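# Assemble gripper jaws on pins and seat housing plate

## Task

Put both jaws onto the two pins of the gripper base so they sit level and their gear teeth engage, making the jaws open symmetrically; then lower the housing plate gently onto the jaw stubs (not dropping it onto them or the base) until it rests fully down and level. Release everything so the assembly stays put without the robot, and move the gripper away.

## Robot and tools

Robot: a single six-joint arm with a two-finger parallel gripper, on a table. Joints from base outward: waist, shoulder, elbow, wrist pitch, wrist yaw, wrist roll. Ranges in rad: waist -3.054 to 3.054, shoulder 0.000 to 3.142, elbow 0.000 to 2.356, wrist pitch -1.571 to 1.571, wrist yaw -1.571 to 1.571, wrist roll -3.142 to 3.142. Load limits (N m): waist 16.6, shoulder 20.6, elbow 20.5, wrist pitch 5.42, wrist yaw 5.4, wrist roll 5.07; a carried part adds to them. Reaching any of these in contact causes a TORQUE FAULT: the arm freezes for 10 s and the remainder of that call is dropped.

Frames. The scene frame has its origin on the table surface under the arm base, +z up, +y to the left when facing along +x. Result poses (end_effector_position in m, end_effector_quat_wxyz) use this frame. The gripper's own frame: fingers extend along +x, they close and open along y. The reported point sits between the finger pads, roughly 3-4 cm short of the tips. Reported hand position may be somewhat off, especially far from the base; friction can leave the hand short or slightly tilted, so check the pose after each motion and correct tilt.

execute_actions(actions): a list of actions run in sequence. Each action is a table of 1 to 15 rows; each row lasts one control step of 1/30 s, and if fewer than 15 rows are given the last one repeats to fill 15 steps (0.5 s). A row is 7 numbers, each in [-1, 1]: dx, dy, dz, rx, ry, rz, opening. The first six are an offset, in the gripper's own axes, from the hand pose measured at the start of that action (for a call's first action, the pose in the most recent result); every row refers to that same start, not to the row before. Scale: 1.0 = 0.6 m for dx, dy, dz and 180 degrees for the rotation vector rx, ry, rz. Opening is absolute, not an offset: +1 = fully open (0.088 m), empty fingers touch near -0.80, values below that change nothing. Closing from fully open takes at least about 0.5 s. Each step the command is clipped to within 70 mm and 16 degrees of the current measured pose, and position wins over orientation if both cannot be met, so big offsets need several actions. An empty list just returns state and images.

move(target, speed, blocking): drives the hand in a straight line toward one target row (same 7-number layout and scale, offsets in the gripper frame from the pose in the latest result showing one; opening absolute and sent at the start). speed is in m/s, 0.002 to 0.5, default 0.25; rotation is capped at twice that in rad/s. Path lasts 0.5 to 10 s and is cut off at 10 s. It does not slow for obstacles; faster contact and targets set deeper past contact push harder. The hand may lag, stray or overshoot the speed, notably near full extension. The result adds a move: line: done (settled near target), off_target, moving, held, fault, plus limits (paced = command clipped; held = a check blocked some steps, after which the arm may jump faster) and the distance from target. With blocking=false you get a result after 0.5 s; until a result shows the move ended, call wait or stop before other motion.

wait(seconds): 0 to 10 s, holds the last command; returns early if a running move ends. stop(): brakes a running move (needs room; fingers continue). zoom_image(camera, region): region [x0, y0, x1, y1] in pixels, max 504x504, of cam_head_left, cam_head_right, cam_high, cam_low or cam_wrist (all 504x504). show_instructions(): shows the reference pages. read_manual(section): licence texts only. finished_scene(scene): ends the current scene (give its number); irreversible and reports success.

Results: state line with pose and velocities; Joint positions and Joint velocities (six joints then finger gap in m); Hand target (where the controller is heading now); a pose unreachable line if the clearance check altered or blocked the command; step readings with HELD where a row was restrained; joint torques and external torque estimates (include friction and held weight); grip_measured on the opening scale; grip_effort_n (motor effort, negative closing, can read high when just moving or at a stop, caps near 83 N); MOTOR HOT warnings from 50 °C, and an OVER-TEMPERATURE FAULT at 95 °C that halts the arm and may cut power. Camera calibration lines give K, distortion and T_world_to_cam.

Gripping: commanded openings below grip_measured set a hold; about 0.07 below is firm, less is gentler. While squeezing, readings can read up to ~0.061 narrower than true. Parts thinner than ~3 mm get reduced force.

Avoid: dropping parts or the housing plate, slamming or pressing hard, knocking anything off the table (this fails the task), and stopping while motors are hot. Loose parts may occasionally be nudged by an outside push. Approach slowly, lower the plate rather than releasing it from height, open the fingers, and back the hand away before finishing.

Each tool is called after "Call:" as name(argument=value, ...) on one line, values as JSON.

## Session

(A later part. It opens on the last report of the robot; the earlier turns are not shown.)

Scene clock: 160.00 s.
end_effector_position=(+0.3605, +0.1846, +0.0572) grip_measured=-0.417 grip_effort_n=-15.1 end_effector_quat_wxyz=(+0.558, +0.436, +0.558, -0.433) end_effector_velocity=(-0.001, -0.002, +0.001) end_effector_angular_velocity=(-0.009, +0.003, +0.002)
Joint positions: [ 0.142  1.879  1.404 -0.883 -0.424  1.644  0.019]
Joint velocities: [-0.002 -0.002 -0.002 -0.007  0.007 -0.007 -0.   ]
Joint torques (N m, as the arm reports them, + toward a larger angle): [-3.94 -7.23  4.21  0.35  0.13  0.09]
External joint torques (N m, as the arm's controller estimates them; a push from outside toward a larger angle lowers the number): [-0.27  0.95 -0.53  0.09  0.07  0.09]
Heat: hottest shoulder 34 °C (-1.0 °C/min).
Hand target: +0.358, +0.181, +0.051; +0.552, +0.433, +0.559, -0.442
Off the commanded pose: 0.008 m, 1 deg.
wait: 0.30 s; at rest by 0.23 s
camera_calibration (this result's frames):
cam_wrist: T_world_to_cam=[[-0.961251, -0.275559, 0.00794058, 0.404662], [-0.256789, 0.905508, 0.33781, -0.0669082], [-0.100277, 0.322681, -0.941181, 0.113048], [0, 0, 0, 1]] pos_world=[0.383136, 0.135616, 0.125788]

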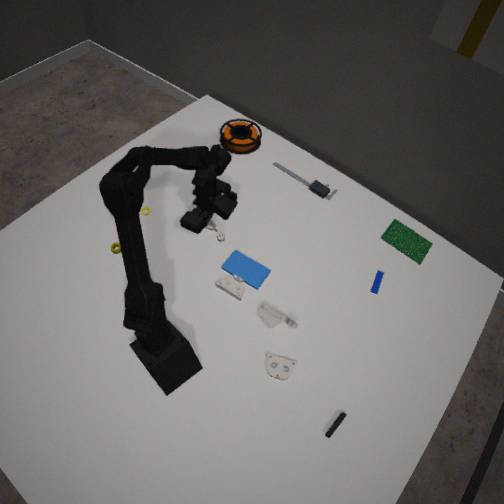

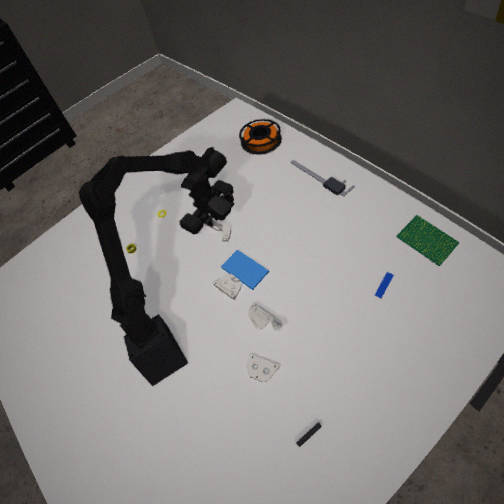

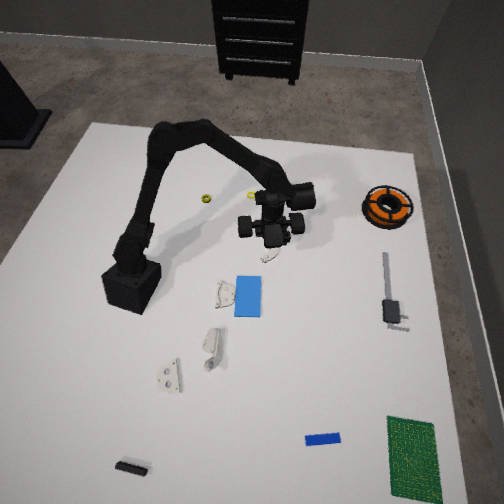

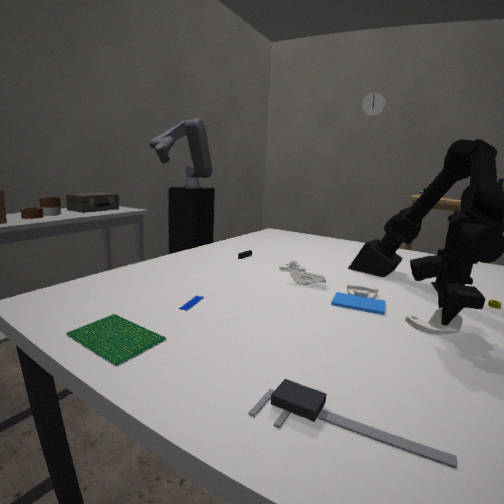

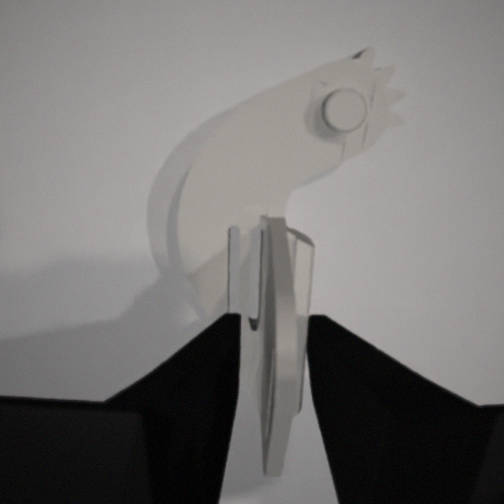

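Call:
execute_actions(actions=[[[0,0,0,0,0,0,-0.5],[0,0,0,0,0,0,-0.57],[0,0,0,0,0,0,-0.62],[0,0,0,0,0,0,-0.65],[0,0,0,0,0,0,-0.68],[0,0,0,0,0,0,-0.72],[0,0,0,0,0,0,-0.76],[0,0,0,0,0,0,-0.82],[0,0,0,0,0,0,-0.82],[0,0,0,0,0,0,-0.82],[-0.005,0.002,-0.0015,-0.001,0,0.002,-0.82],[-0.01,0.004,-0.003,-0.002,0,0.004,-0.82],[-0.0167,0.005,-0.004,-0.0023,0,0.0049,-0.82],[-0.025,0.005,-0.004,-0.0023,0,0.0049,-0.82],[-0.035,0.005,-0.004,-0.0023,0,0.0049,-0.82]],[[-0.045,0.0047,-0.0034,-0.0014,0,0.0049,-0.82],[-0.055,0.004,-0.0017,0.0013,0,0.0049,-0.82],[-0.0633,0.0028,0.0011,0.0057,0,0.0049,-0.82],[-0.07,0.0011,0.005,0.012,0,0.0045,-0.82],[-0.075,-0.0011,0.0101,0.0203,0,0.004,-0.82],[-0.078,-0.0038,0.0163,0.0304,0,0.0035,-0.82],[-0.08,-0.007,0.0236,0.0425,0,0.003,-0.82],[-0.08,-0.0107,0.032,0.0562,0,0.0025,-0.82],[-0.08,-0.0149,0.0416,0.0717,0,0.002,-0.82],[-0.08,-0.0195,0.0523,0.0891,0,0.0015,-0.82],[-0.08,-0.0244,0.0635,0.1069,0,0.001,-0.82],[-0.08,-0.0293,0.0748,0.1247,0,0.0005,-0.82],[-0.08,-0.0343,0.086,0.1425,0,0,-0.82],[-0.08,-0.0392,0.0973,0.1603,0,0,-0.82],[-0.08,-0.0441,0.1085,0.1781,0,0,-0.82]],[[-0.005,-0.0022,0.054,0.0784,0,0,-0.82],[-0.005,-0.0027,0.0662,0.0962,0,0,-0.82],[-0.005,-0.0032,0.0785,0.114,0,0,-0.82],[-0.005,-0.0037,0.0908,0.1318,0,0,-0.82],[-0.005,-0.0043,0.103,0.1496,0,0,-0.82],[-0.005,-0.0048,0.1153,0.1674,0,0,-0.82],[-0.005,-0.0053,0.1276,0.1853,0,0,-0.82],[-0.005,-0.0058,0.1398,0.2031,0,0,-0.82],[-0.005,-0.0063,0.1521,0.2209,0,0,-0.82],[-0.005,-0.0068,0.1644,0.2387,0,0,-0.82],[-0.005,-0.0073,0.1766,0.2565,0,0,-0.82],[-0.005,-0.0078,0.1889,0.2743,0,0,-0.82],[-0.005,-0.0083,0.2012,0.2922,0,0,-0.82],[-0.005,-0.0088,0.2134,0.31,0,0,-0.82],[-0.005,-0.0093,0.2257,0.3277,0,0,-0.82]],[[0,0.0382,0.0373,0.0775,0,0,-0.82],[0.001,0.0457,0.0445,0.0926,0,0,-0.82],[0.002,0.0523,0.051,0.106,0,0,-0.82],[0.004,0.058,0.0565,0.1176,0,0,-0.82],[0.006,0.0628,0.0612,0.1273,0,0,-0.82],[0.008,0.0668,0.0651,0.1354,0,0,-0.82],[0.01,0.0699,0.0681,0.1416,0,0,-0.82],[0.012,0.0721,0.0702,0.1461,0,0,-0.82],[0.014,0.0734,0.0715,0.1487,0,0,-0.82],[0.015,0.0738,0.072,0.1496,0,0,-0.82]]])

Scene clock: 183.27 s.
end_effector_position=(+0.3212, -0.0324, +0.1122) grip_measured=-0.749 grip_effort_n=-83.5 end_effector_quat_wxyz=(+0.032, +0.714, +0.025, -0.699) end_effector_velocity=(+0.007, -0.002, +0.002) end_effector_angular_velocity=(-0.007, -0.039, -0.020)
Joint positions: [-0.505  1.89   1.216 -0.978 -0.455  2.676  0.002]
Joint velocities: [-0.002 -0.007 -0.002  0.037 -0.007  0.037  0.   ]
Joint torques (N m, as the arm reports them, + toward a larger angle): [-4.22 -5.49  4.26  0.32  0.1   0.1 ]
External joint torques (N m, as the arm's controller estimates them; a push from outside toward a larger angle lowers the number): [-0.6   1.02 -0.76  0.06  0.07  0.1 ]
External joint torques at the end of the 1st action: [-0.86 -3.28  1.62 -0.2  -0.06 -0.14]
External joint torques at the end of the 2nd action: [-0.91 -2.45 -0.66 -0.11 -0.11  0.11]
External joint torques at the end of the 3rd action: [-0.82  1.11 -0.57  0.09 -0.08  0.09]
Heat: hottest shoulder 35 °C (+2.0 °C/min).
Hand target: +0.318, -0.035, +0.107; +0.024, +0.708, +0.020, -0.705
Off the commanded pose: 0.007 m, 1 deg.
Step readings (end_effector_position; steps 1 to 15: 1st action; 16 to 30: 2nd action; 31 to 45: 3rd action; 46 to 60: 4th action):
0: (+0.3607, +0.1847, +0.0572)
1: (+0.3607, +0.1847, +0.0572)
2: (+0.3607, +0.1847, +0.0572)
4: (+0.3607, +0.1847, +0.0572)
8: (+0.3606, +0.1846, +0.0572)
15: (+0.3587, +0.1840, +0.0595)
16: (+0.3574, +0.1835, +0.0619)
17: (+0.3560, +0.1826, +0.0653)
19: (+0.3556, +0.1811, +0.0754)
23: (+0.3580, +0.1738, +0.0968)
30: (+0.3548, +0.1346, +0.1053)
31: (+0.3531, +0.1270, +0.1052)
32: (+0.3515, +0.1189, +0.1054)
34: (+0.3483, +0.1022, +0.1066)
38: (+0.3427, +0.0720, +0.1091)
45: (+0.3330, +0.0247, +0.1153)
46: (+0.3317, +0.0178, +0.1161)
47: (+0.3300, +0.0104, +0.1170)
49: (+0.3272, -0.0039, +0.1190)
53: (+0.3233, -0.0245, +0.1179)
60: end_effector_position above
camera_calibration (this result's frames):
cam_wrist: T_world_to_cam=[[-0.110901, 0.993831, -0.000536439, 0.0756742], [0.929917, 0.103959, 0.35277, -0.307903], [0.35065, 0.0386236, -0.93571, 0.0762283], [0, 0, 0, 1]] pos_world=[0.267987, -0.0461423, 0.179987]

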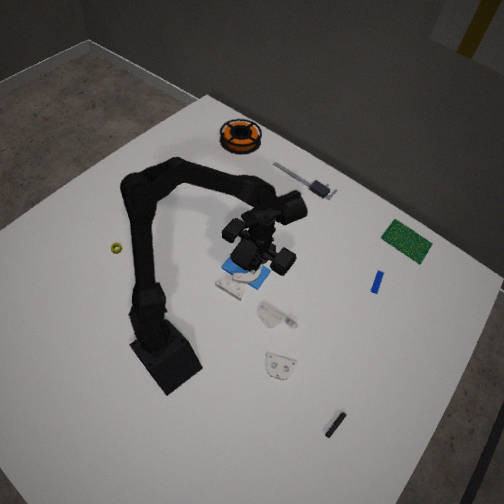

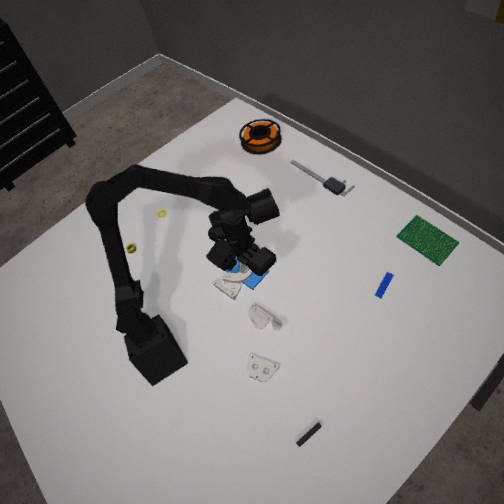

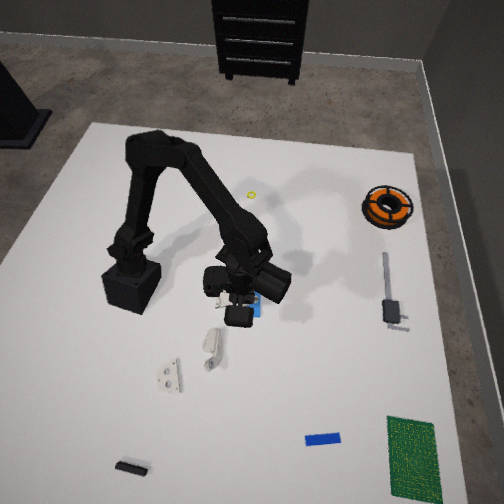

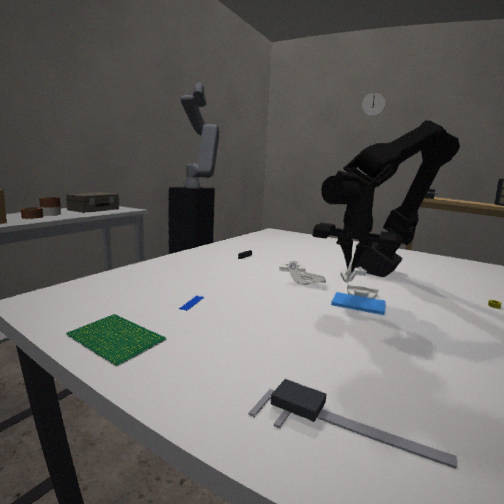

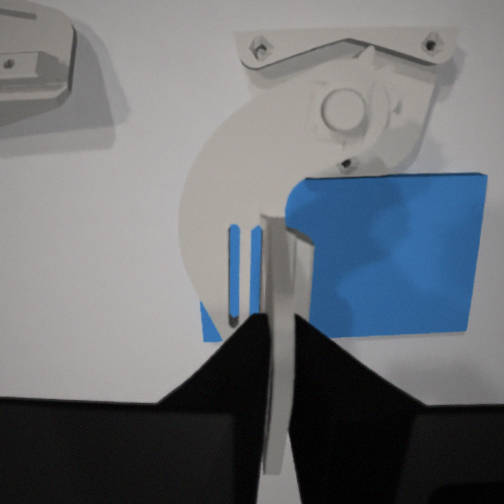

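Call:
execute_actions(actions=[])

Call:
zoom_image(camera="cam_wrist", region=[220, 10, 500, 200])

Scene clock: 186.13 s.
end_effector_position=(+0.3216, -0.0326, +0.1122) grip_measured=-0.749 grip_effort_n=-83.5 end_effector_quat_wxyz=(+0.031, +0.714, +0.023, -0.699) end_effector_velocity=(-0.001, +0.003, +0.000) end_effector_angular_velocity=(+0.023, -0.003, +0.002)
Joint positions: [-0.505  1.89   1.216 -0.975 -0.455  2.68   0.002]
Joint velocities: [-0.002 -0.002 -0.002 -0.007 -0.022 -0.007 -0.   ]
Joint torques (N m, as the arm reports them, + toward a larger angle): [-4.26 -5.42  4.29  0.32  0.1   0.1 ]
External joint torques (N m, as the arm's controller estimates them; a push from outside toward a larger angle lowers the number): [-0.66  0.92 -0.59  0.08  0.07  0.1 ]
Heat: hottest shoulder 35 °C (+2.0 °C/min).
Hand target: +0.318, -0.035, +0.107; +0.024, +0.708, +0.020, -0.705
Off the commanded pose: 0.007 m, 1 deg.
camera_calibration (this result's frames):
cam_wrist: T_world_to_cam=[[-0.10811, 0.994138, -0.00145669, 0.075111], [0.929522, 0.101603, 0.354494, -0.308432], [0.352564, 0.0369704, -0.935057, 0.0753516], [0, 0, 0, 1]] pos_world=[0.268248, -0.0461189, 0.179905]

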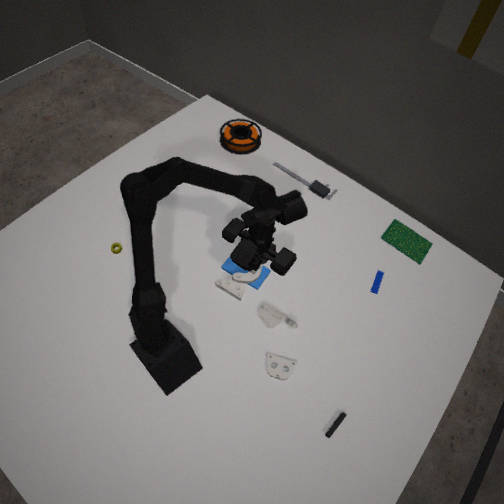

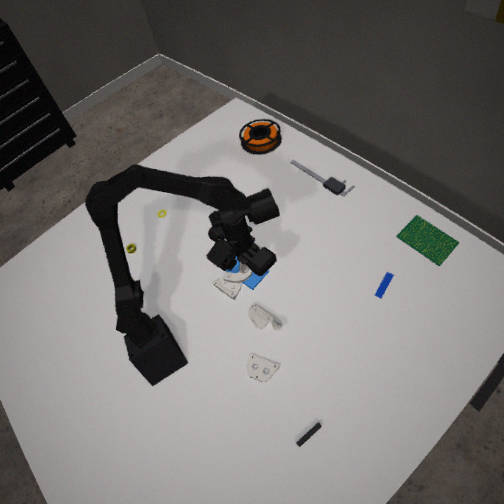

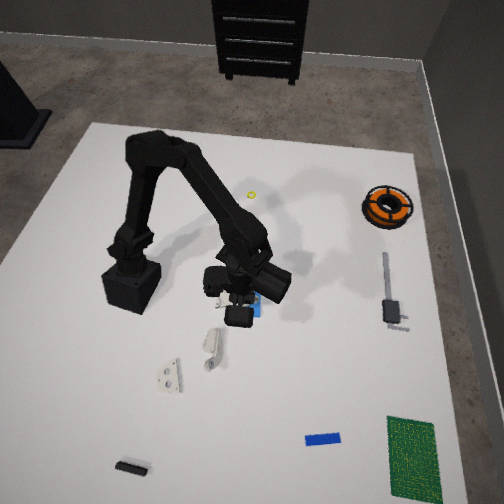

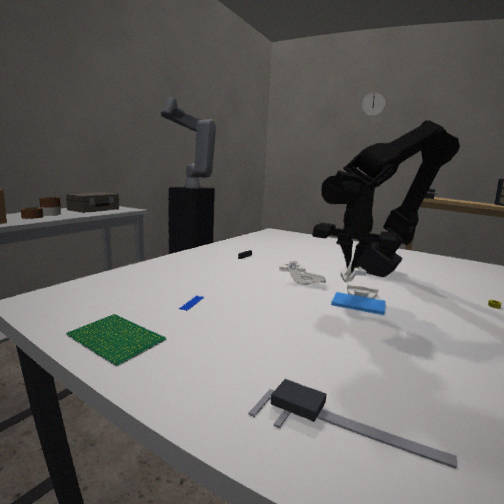

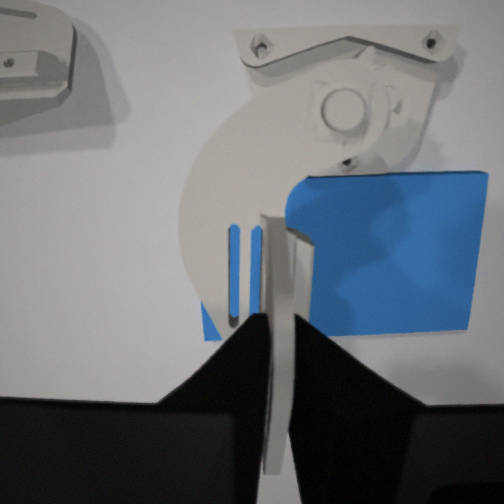

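Region (220, 10, 500, 200) of cam_wrist's 504x504 image, scaled by 1.800, with more detail than that image has; it fills the top 342 rows of this view, and the rest is white.

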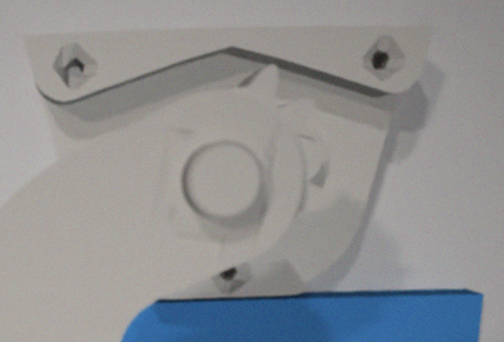

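Call:
execute_actions(actions=[[[0.0098,0.0034,0.0059,0.0032,-0.0057,-0.0022,-0.82],[0.0126,0.0028,0.0057,-0.0001,-0.0066,-0.0028,-0.82],[0.017,0.002,0.0055,-0.0046,-0.0079,-0.0035,-0.82],[0.0225,0.0012,0.0053,-0.0096,-0.0092,-0.0044,-0.82],[0.0288,0.0004,0.0051,-0.0141,-0.0105,-0.0051,-0.82],[0.0354,-0.0002,0.005,-0.0174,-0.0114,-0.0057,-0.82],[0.0419,-0.0004,0.0049,-0.0187,-0.0117,-0.0059,-0.82],[0.0482,-0.0004,0.0049,-0.0187,-0.0117,-0.0059,-0.82],[0.0537,-0.0004,0.0049,-0.0187,-0.0117,-0.0059,-0.82],[0.0581,-0.0004,0.0049,-0.0187,-0.0117,-0.0059,-0.82],[0.0609,-0.0004,0.0049,-0.0187,-0.0117,-0.0059,-0.82],[0.062,-0.0004,0.0049,-0.0187,-0.0117,-0.0059,-0.82]]])

Call:
wait(seconds=0.3)

Call:
zoom_image(camera="cam_wrist", region=[224, 0, 504, 220])

Scene clock: 206.50 s.
end_effector_position=(+0.3219, -0.0321, +0.0812) grip_measured=-0.749 grip_effort_n=-83.5 end_effector_quat_wxyz=(+0.053, +0.703, +0.050, -0.707) end_effector_velocity=(-0.001, -0.001, -0.017) end_effector_angular_velocity=(+0.010, +0.011, +0.005)
Joint positions: [-0.46   1.947  1.172 -0.883 -0.456  2.647  0.002]
Joint velocities: [ 0.017  0.032 -0.027  0.051 -0.007  0.007 -0.   ]
Joint torques (N m, as the arm reports them, + toward a larger angle): [-4.17 -5.95  4.3   0.31 -0.09  0.09]
External joint torques (N m, as the arm's controller estimates them; a push from outside toward a larger angle lowers the number): [-0.24  0.96 -0.51  0.1  -0.14  0.09]
Heat: hottest shoulder 34 °C (+1.0 °C/min).
Hand target: +0.319, -0.033, +0.075; +0.046, +0.700, +0.050, -0.711
Off the commanded pose: 0.007 m, 1 deg.
Step readings (end_effector_position):
0: (+0.3216, -0.0326, +0.1122)
1: (+0.3216, -0.0327, +0.1121)
2: (+0.3215, -0.0327, +0.1119)
4: (+0.3220, -0.0333, +0.1106)
8: (+0.3232, -0.0332, +0.1003)
15: end_effector_position above
camera_calibration (this result's frames):
cam_wrist: T_world_to_cam=[[-0.176034, 0.984347, 0.00854658, 0.0953331], [0.9298, 0.163416, 0.329797, -0.293847], [0.323238, 0.0660023, -0.944013, 0.0572634], [0, 0, 0, 1]] pos_world=[0.271491, -0.049601, 0.150152]

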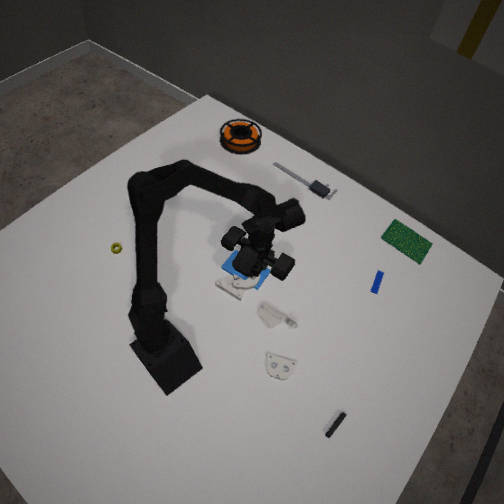

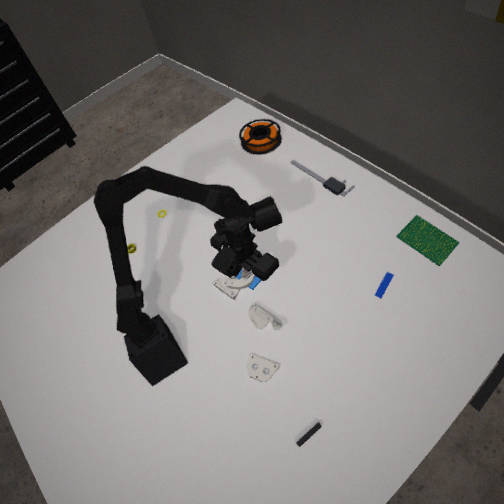

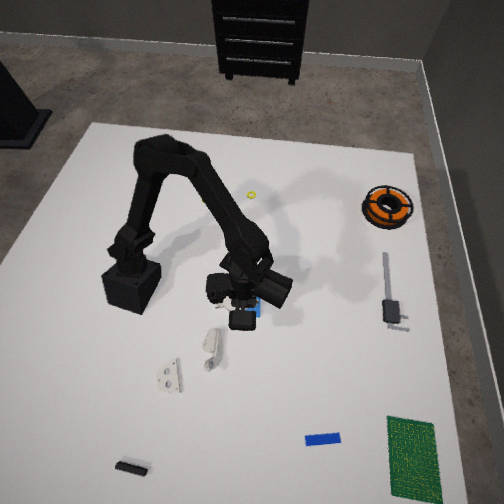

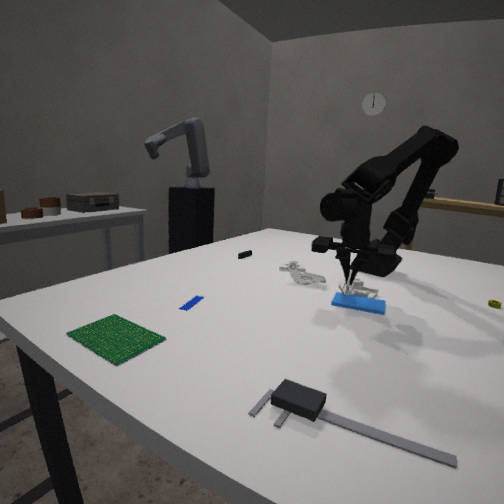

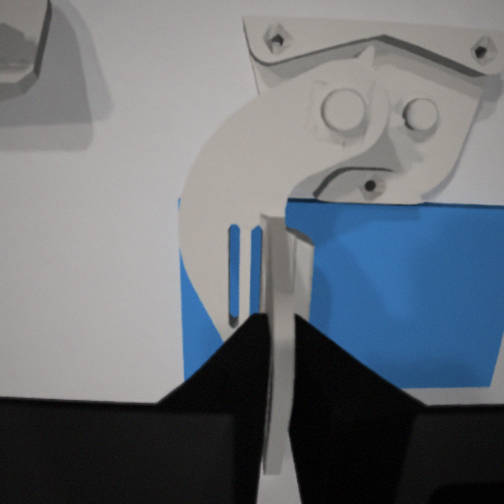

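Scene clock: 206.80 s.
end_effector_position=(+0.3229, -0.0326, +0.0808) grip_measured=-0.749 grip_effort_n=-83.5 end_effector_quat_wxyz=(+0.053, +0.705, +0.050, -0.705) end_effector_velocity=(-0.003, +0.002, +0.002) end_effector_angular_velocity=(+0.012, +0.011, +0.012)
Joint positions: [-0.46   1.948  1.171 -0.876 -0.456  2.649  0.002]
Joint velocities: [-0.002 -0.002  0.002 -0.022 -0.007 -0.022 -0.   ]
Joint torques (N m, as the arm reports them, + toward a larger angle): [-3.99 -5.71  4.07  0.28 -0.08  0.1 ]
External joint torques (N m, as the arm's controller estimates them; a push from outside toward a larger angle lowers the number): [-0.25  0.85 -0.54  0.08 -0.12  0.1 ]
Heat: hottest shoulder 34 °C (+1.0 °C/min).
Hand target: +0.319, -0.033, +0.075; +0.046, +0.700, +0.050, -0.711
Off the commanded pose: 0.007 m, 1 deg.
wait: 0.30 s; at rest by 0.17 s
camera_calibration (this result's frames):
cam_wrist: T_world_to_cam=[[-0.176903, 0.984207, 0.00647792, 0.0964396], [0.928123, 0.164625, 0.333895, -0.294326], [0.327556, 0.0650794, -0.942588, 0.0550898], [0, 0, 0, 1]] pos_world=[0.272187, -0.0500483, 0.149577]

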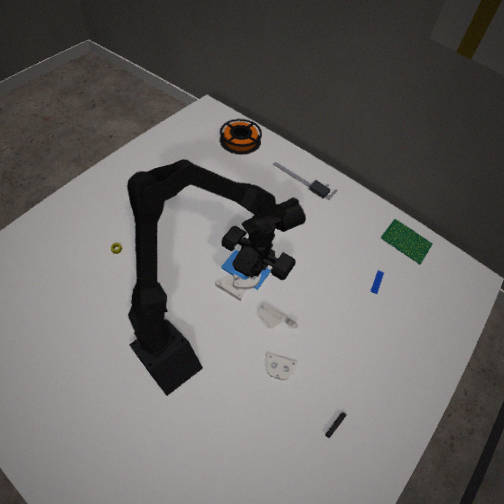

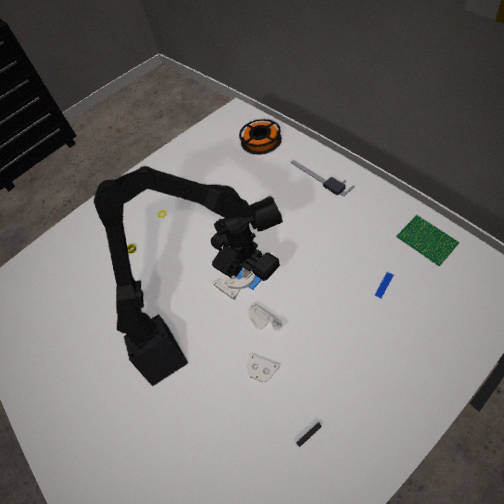

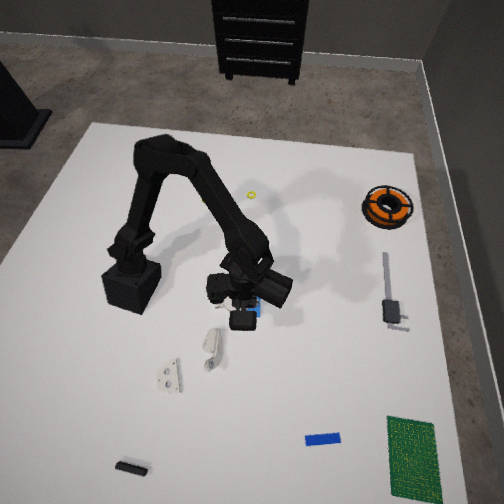

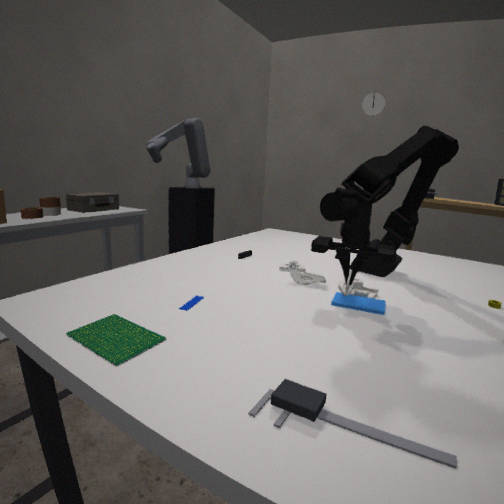

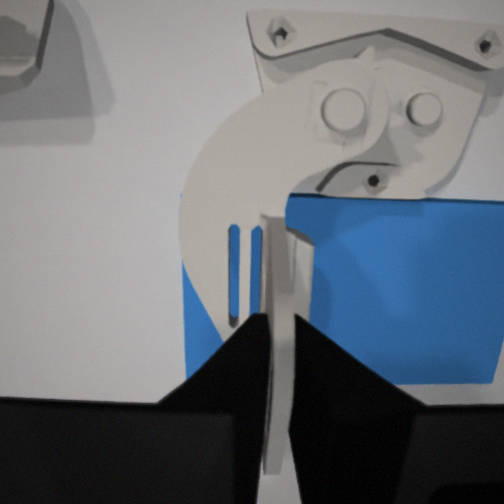

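Region (224, 0, 504, 220) of cam_wrist's 504x504 image, scaled by 1.800, with more detail than that image has; it fills the top 396 rows of this view, and the rest is white.

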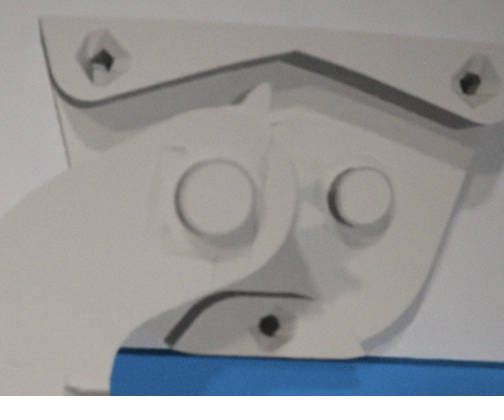

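Call:
execute_actions(actions=[[[0.0102,-0.0004,0.006,0.0032,-0.0045,-0.0037,-0.82],[0.0112,-0.0007,0.0064,0.0032,-0.0043,-0.0038,-0.82],[0.0126,-0.001,0.0068,0.0032,-0.0041,-0.0039,-0.82],[0.0145,-0.0013,0.0072,0.0032,-0.0039,-0.004,-0.82],[0.0165,-0.0016,0.0076,0.0032,-0.0037,-0.004,-0.82],[0.0186,-0.0018,0.0079,0.0032,-0.0035,-0.004,-0.82],[0.0206,-0.0019,0.0081,0.0032,-0.0035,-0.004,-0.82],[0.0225,-0.0019,0.0081,0.0032,-0.0035,-0.004,-0.82],[0.0239,-0.0019,0.0081,0.0032,-0.0035,-0.004,-0.82],[0.0249,-0.0019,0.0081,0.0032,-0.0035,-0.004,-0.82],[0.0253,-0.0019,0.0081,0.0032,-0.0035,-0.004,-0.82]]])

Scene clock: 216.30 s.
end_effector_position=(+0.3219, -0.0319, +0.0719) grip_measured=-0.749 grip_effort_n=-83.5 end_effector_quat_wxyz=(+0.053, +0.707, +0.051, -0.704) end_effector_velocity=(+0.005, -0.002, -0.000) end_effector_angular_velocity=(-0.003, -0.030, +0.019)
Joint positions: [-0.448  1.954  1.143 -0.832 -0.46   2.663  0.002]
Joint velocities: [-0.002 -0.002 -0.007  0.037 -0.007 -0.007 -0.   ]
Joint torques (N m, as the arm reports them, + toward a larger angle): [-3.96 -5.66  3.98  0.31 -0.08  0.1 ]
External joint torques (N m, as the arm's controller estimates them; a push from outside toward a larger angle lowers the number): [-0.19  0.99 -0.64  0.07 -0.12  0.1 ]
Heat: hottest shoulder 34 °C (+1.0 °C/min).
Hand target: +0.318, -0.032, +0.066; +0.046, +0.701, +0.051, -0.710
Off the commanded pose: 0.007 m, 1 deg.
Step readings (end_effector_position):
0: (+0.3229, -0.0326, +0.0808)
1: (+0.3230, -0.0326, +0.0808)
2: (+0.3232, -0.0327, +0.0807)
4: (+0.3233, -0.0328, +0.0800)
8: (+0.3223, -0.0324, +0.0764)
15: end_effector_position above
camera_calibration (this result's frames):
cam_wrist: T_world_to_cam=[[-0.177786, 0.984043, 0.00718157, 0.0958427], [0.926489, 0.164919, 0.338259, -0.290255], [0.331677, 0.0667913, -0.941026, 0.0455727], [0, 0, 0, 1]] pos_world=[0.270843, -0.0494885, 0.140378]

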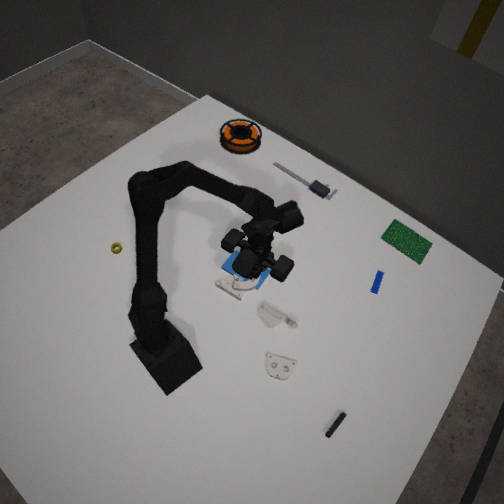

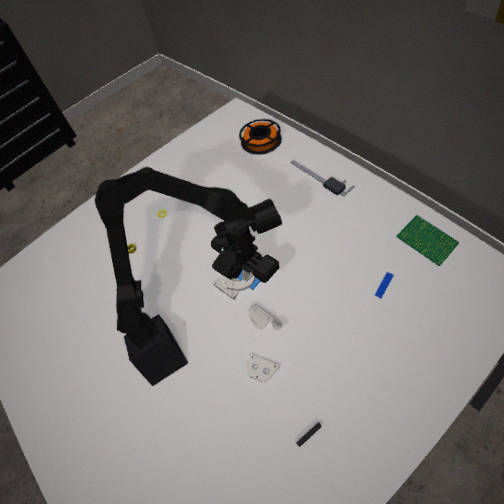

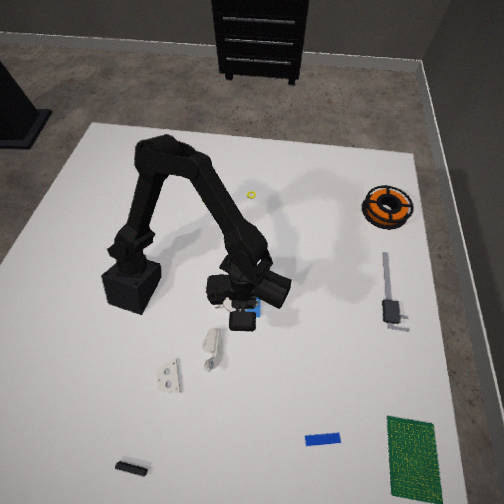

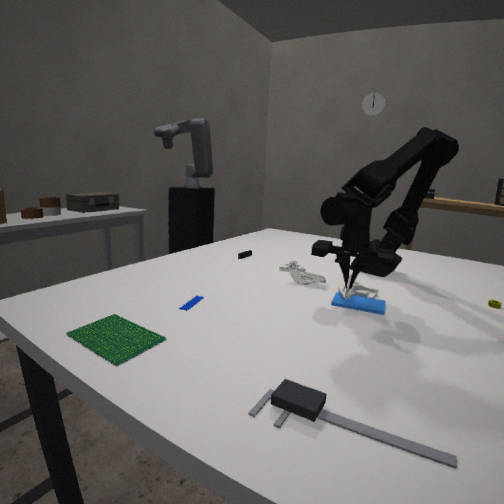

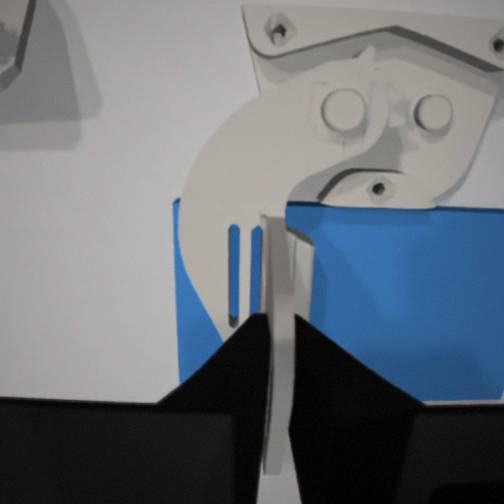

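Call:
execute_actions(actions=[])

Call:
zoom_image(camera="cam_wrist", region=[300, 60, 480, 210])

Scene clock: 217.60 s.
end_effector_position=(+0.3220, -0.0320, +0.0717) grip_measured=-0.749 grip_effort_n=-83.5 end_effector_quat_wxyz=(+0.053, +0.707, +0.051, -0.704) end_effector_velocity=(-0.001, +0.003, -0.001) end_effector_angular_velocity=(+0.024, +0.002, -0.000)
Joint positions: [-0.448  1.954  1.143 -0.831 -0.46   2.663  0.002]
Joint velocities: [-0.002  0.002 -0.002 -0.007 -0.022 -0.007 -0.   ]
Joint torques (N m, as the arm reports them, + toward a larger angle): [-3.91 -5.59  3.96  0.3  -0.08  0.1 ]
External joint torques (N m, as the arm's controller estimates them; a push from outside toward a larger angle lowers the number): [-0.23  0.95 -0.51  0.11 -0.12  0.1 ]
Heat: hottest shoulder 33 °C (-1.0 °C/min).
Hand target: +0.318, -0.032, +0.066; +0.046, +0.701, +0.051, -0.710
Off the commanded pose: 0.007 m, 1 deg.
camera_calibration (this result's frames):
cam_wrist: T_world_to_cam=[[-0.177749, 0.984052, 0.00684825, 0.0960118], [0.926277, 0.164956, 0.338821, -0.290256], [0.332288, 0.0665686, -0.940826, 0.0451556], [0, 0, 0, 1]] pos_world=[0.270919, -0.049607, 0.140171]

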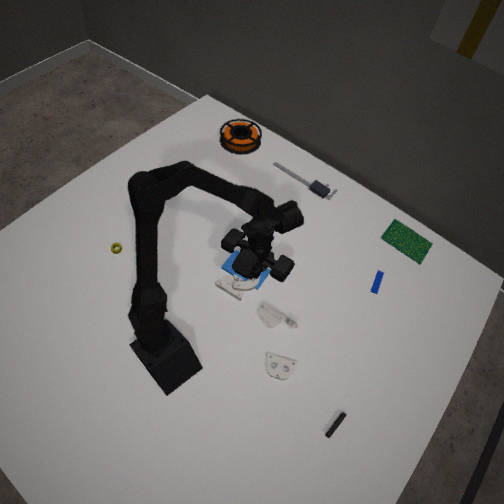

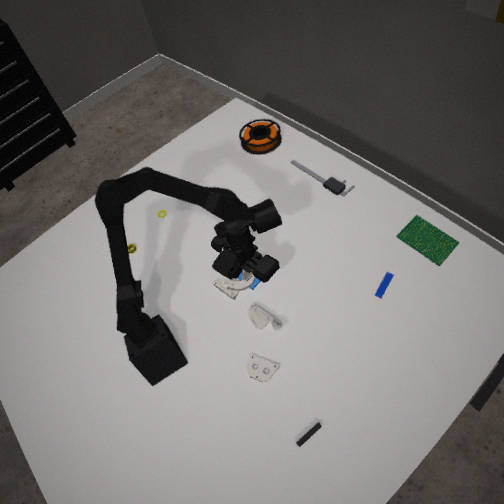

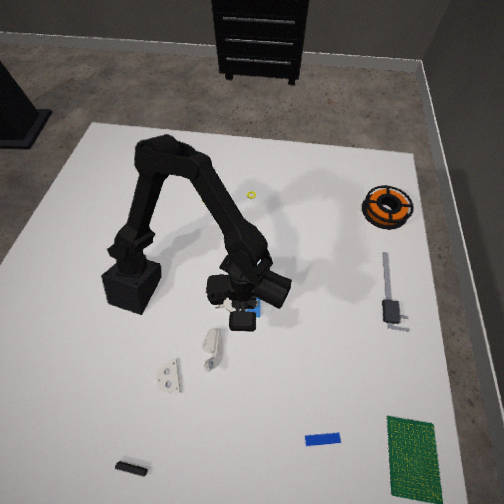

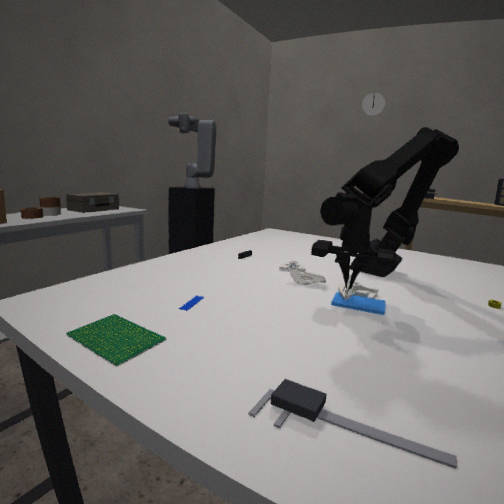

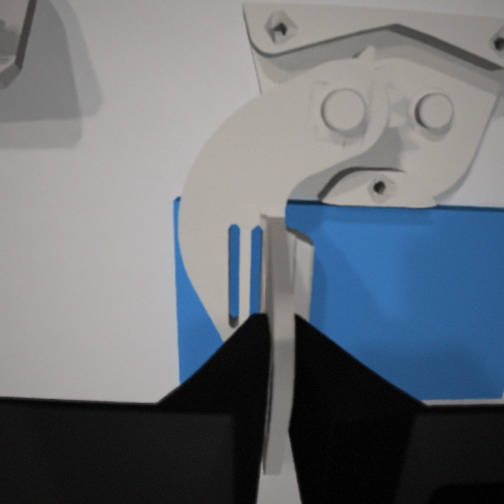

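Region (300, 60, 480, 210) of cam_wrist's 504x504 image, scaled by 2.800, with more detail than that image has.

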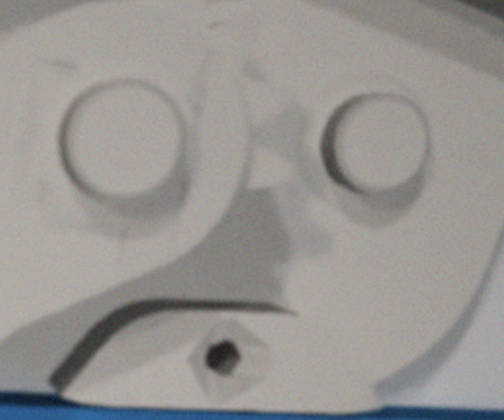

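Call:
execute_actions(actions=[[[0.0104,-0.0008,0.0073,0.0035,-0.0054,-0.004,-0.82],[0.0107,-0.0011,0.0078,0.0035,-0.0055,-0.004,-0.82],[0.0111,-0.0012,0.008,0.0035,-0.0055,-0.004,-0.82],[0.0117,-0.0012,0.008,0.0035,-0.0055,-0.004,-0.82],[0.0125,-0.0012,0.008,0.0035,-0.0055,-0.004,-0.82],[0.0135,-0.0012,0.008,0.0035,-0.0055,-0.004,-0.82],[0.0146,-0.0012,0.008,0.0035,-0.0055,-0.004,-0.82],[0.0157,-0.0012,0.008,0.0035,-0.0055,-0.004,-0.82],[0.0168,-0.0012,0.008,0.0035,-0.0055,-0.004,-0.82],[0.0179,-0.0012,0.008,0.0035,-0.0055,-0.004,-0.82],[0.0189,-0.0012,0.008,0.0035,-0.0055,-0.004,-0.82],[0.0198,-0.0012,0.008,0.0035,-0.0055,-0.004,-0.82],[0.0206,-0.0012,0.008,0.0035,-0.0055,-0.004,-0.82],[0.0212,-0.0012,0.008,0.0035,-0.0055,-0.004,-0.82],[0.0215,-0.0012,0.008,0.0035,-0.0055,-0.004,-0.82]]])

Call:
wait(seconds=0.25)

Call:
zoom_image(camera="cam_low", region=[320, 260, 400, 320])

Scene clock: 224.90 s.
end_effector_position=(+0.3214, -0.0318, +0.0660) grip_measured=-0.749 grip_effort_n=-83.5 end_effector_quat_wxyz=(+0.053, +0.707, +0.051, -0.704) end_effector_velocity=(-0.004, +0.001, -0.015) end_effector_angular_velocity=(+0.013, +0.020, +0.000)
Joint positions: [-0.441  1.961  1.129 -0.807 -0.461  2.672  0.002]
Joint velocities: [ 0.017  0.027 -0.027  0.037 -0.007  0.007 -0.   ]
Joint torques (N m, as the arm reports them, + toward a larger angle): [-3.89 -5.63  3.93  0.28 -0.08  0.11]
External joint torques (N m, as the arm's controller estimates them; a push from outside toward a larger angle lowers the number): [-0.16  0.97 -0.53  0.07 -0.12  0.11]
Heat: hottest shoulder 33 °C (-1.0 °C/min).
Hand target: +0.317, -0.032, +0.059; +0.046, +0.701, +0.051, -0.710
Off the commanded pose: 0.008 m, 1 deg.
Step readings (end_effector_position):
0: (+0.3220, -0.0320, +0.0717)
1: (+0.3221, -0.0320, +0.0717)
2: (+0.3220, -0.0320, +0.0716)
4: (+0.3218, -0.0319, +0.0713)
8: (+0.3216, -0.0320, +0.0701)
15: end_effector_position above
camera_calibration (this result's frames):
cam_wrist: T_world_to_cam=[[-0.177704, 0.984055, 0.00753335, 0.0956577], [0.926316, 0.164683, 0.338847, -0.28788], [0.332204, 0.0671928, -0.940811, 0.0400346], [0, 0, 0, 1]] pos_world=[0.270367, -0.0494134, 0.134492]

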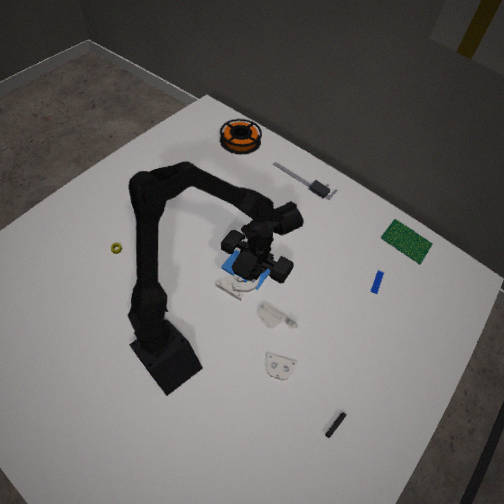

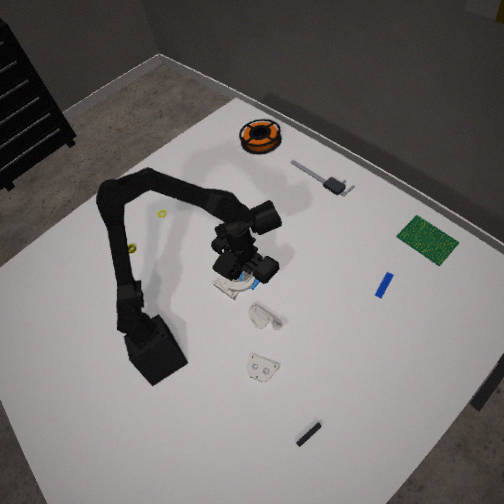

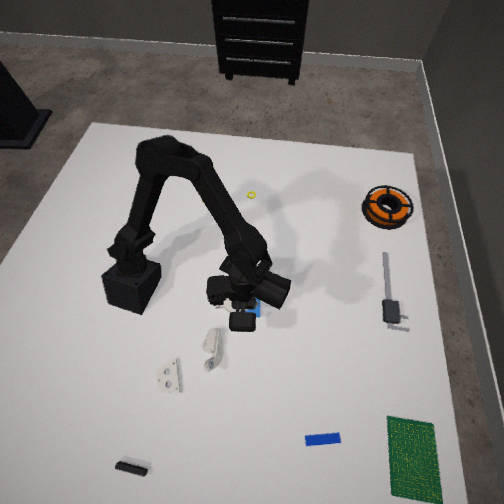

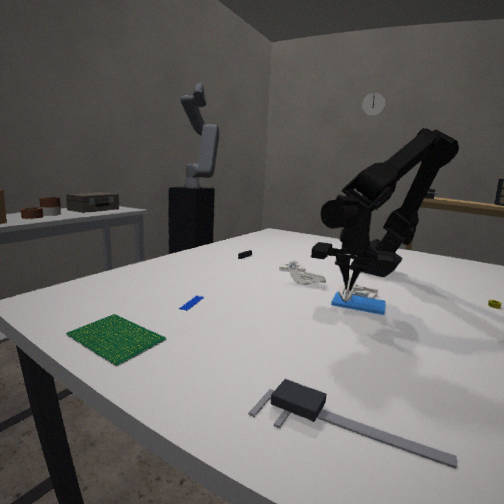

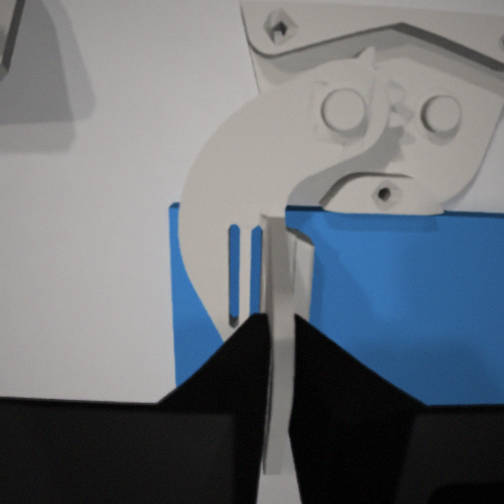

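Scene clock: 225.17 s.
end_effector_position=(+0.3215, -0.0318, +0.0650) grip_measured=-0.749 grip_effort_n=-83.5 end_effector_quat_wxyz=(+0.053, +0.707, +0.051, -0.704) end_effector_velocity=(-0.003, +0.003, +0.000) end_effector_angular_velocity=(+0.009, +0.005, +0.006)
Joint positions: [-0.439  1.963  1.127 -0.803 -0.461  2.673  0.002]
Joint velocities: [ 0.002 -0.007 -0.007 -0.007 -0.007 -0.007 -0.   ]
Joint torques (N m, as the arm reports them, + toward a larger angle): [-3.89 -5.57  3.94  0.3  -0.08  0.09]
External joint torques (N m, as the arm's controller estimates them; a push from outside toward a larger angle lowers the number): [-0.24  1.02 -0.46  0.11 -0.12  0.09]
Heat: hottest shoulder 33 °C (-1.0 °C/min).
Hand target: +0.317, -0.032, +0.059; +0.046, +0.701, +0.051, -0.710
Off the commanded pose: 0.008 m, 1 deg.
wait: 0.27 s; at rest by 0.17 s
camera_calibration (this result's frames):
cam_wrist: T_world_to_cam=[[-0.177708, 0.984054, 0.00760362, 0.0956529], [0.926434, 0.164686, 0.338523, -0.287577], [0.331873, 0.0672024, -0.940927, 0.0391644], [0, 0, 0, 1]] pos_world=[0.270421, -0.0493996, 0.133475]

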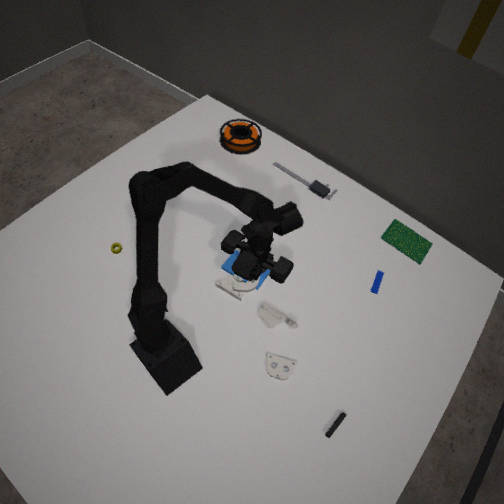

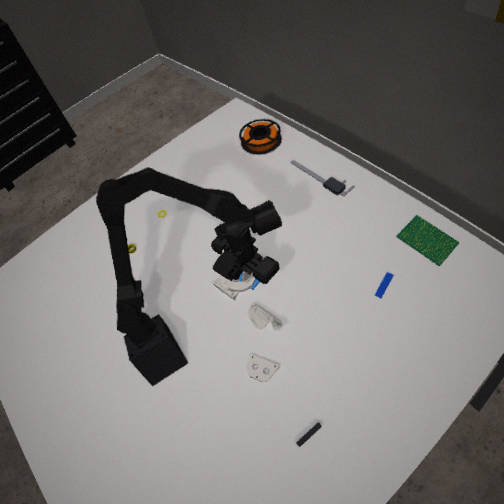

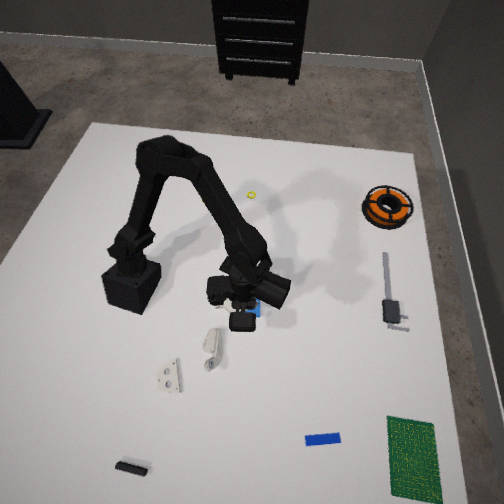

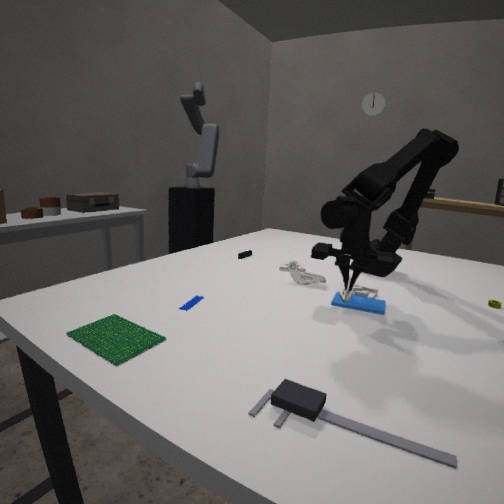

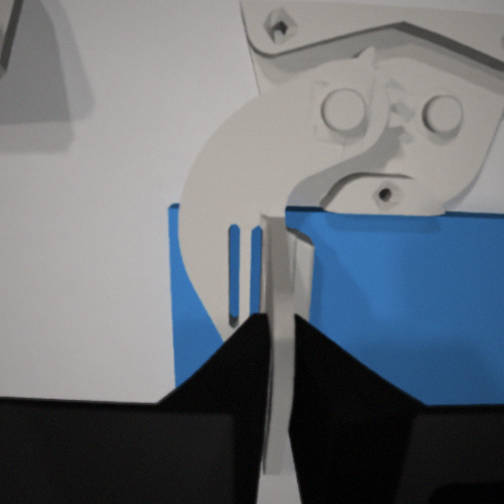

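Region (320, 260, 400, 320) of cam_low's 504x504 image, scaled by 6.300, with more detail than that image has; it fills the top 378 rows of this view, and the rest is white.

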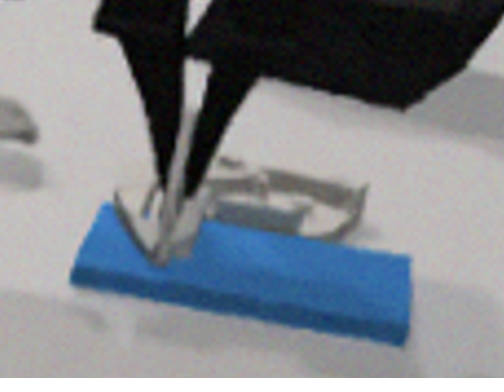

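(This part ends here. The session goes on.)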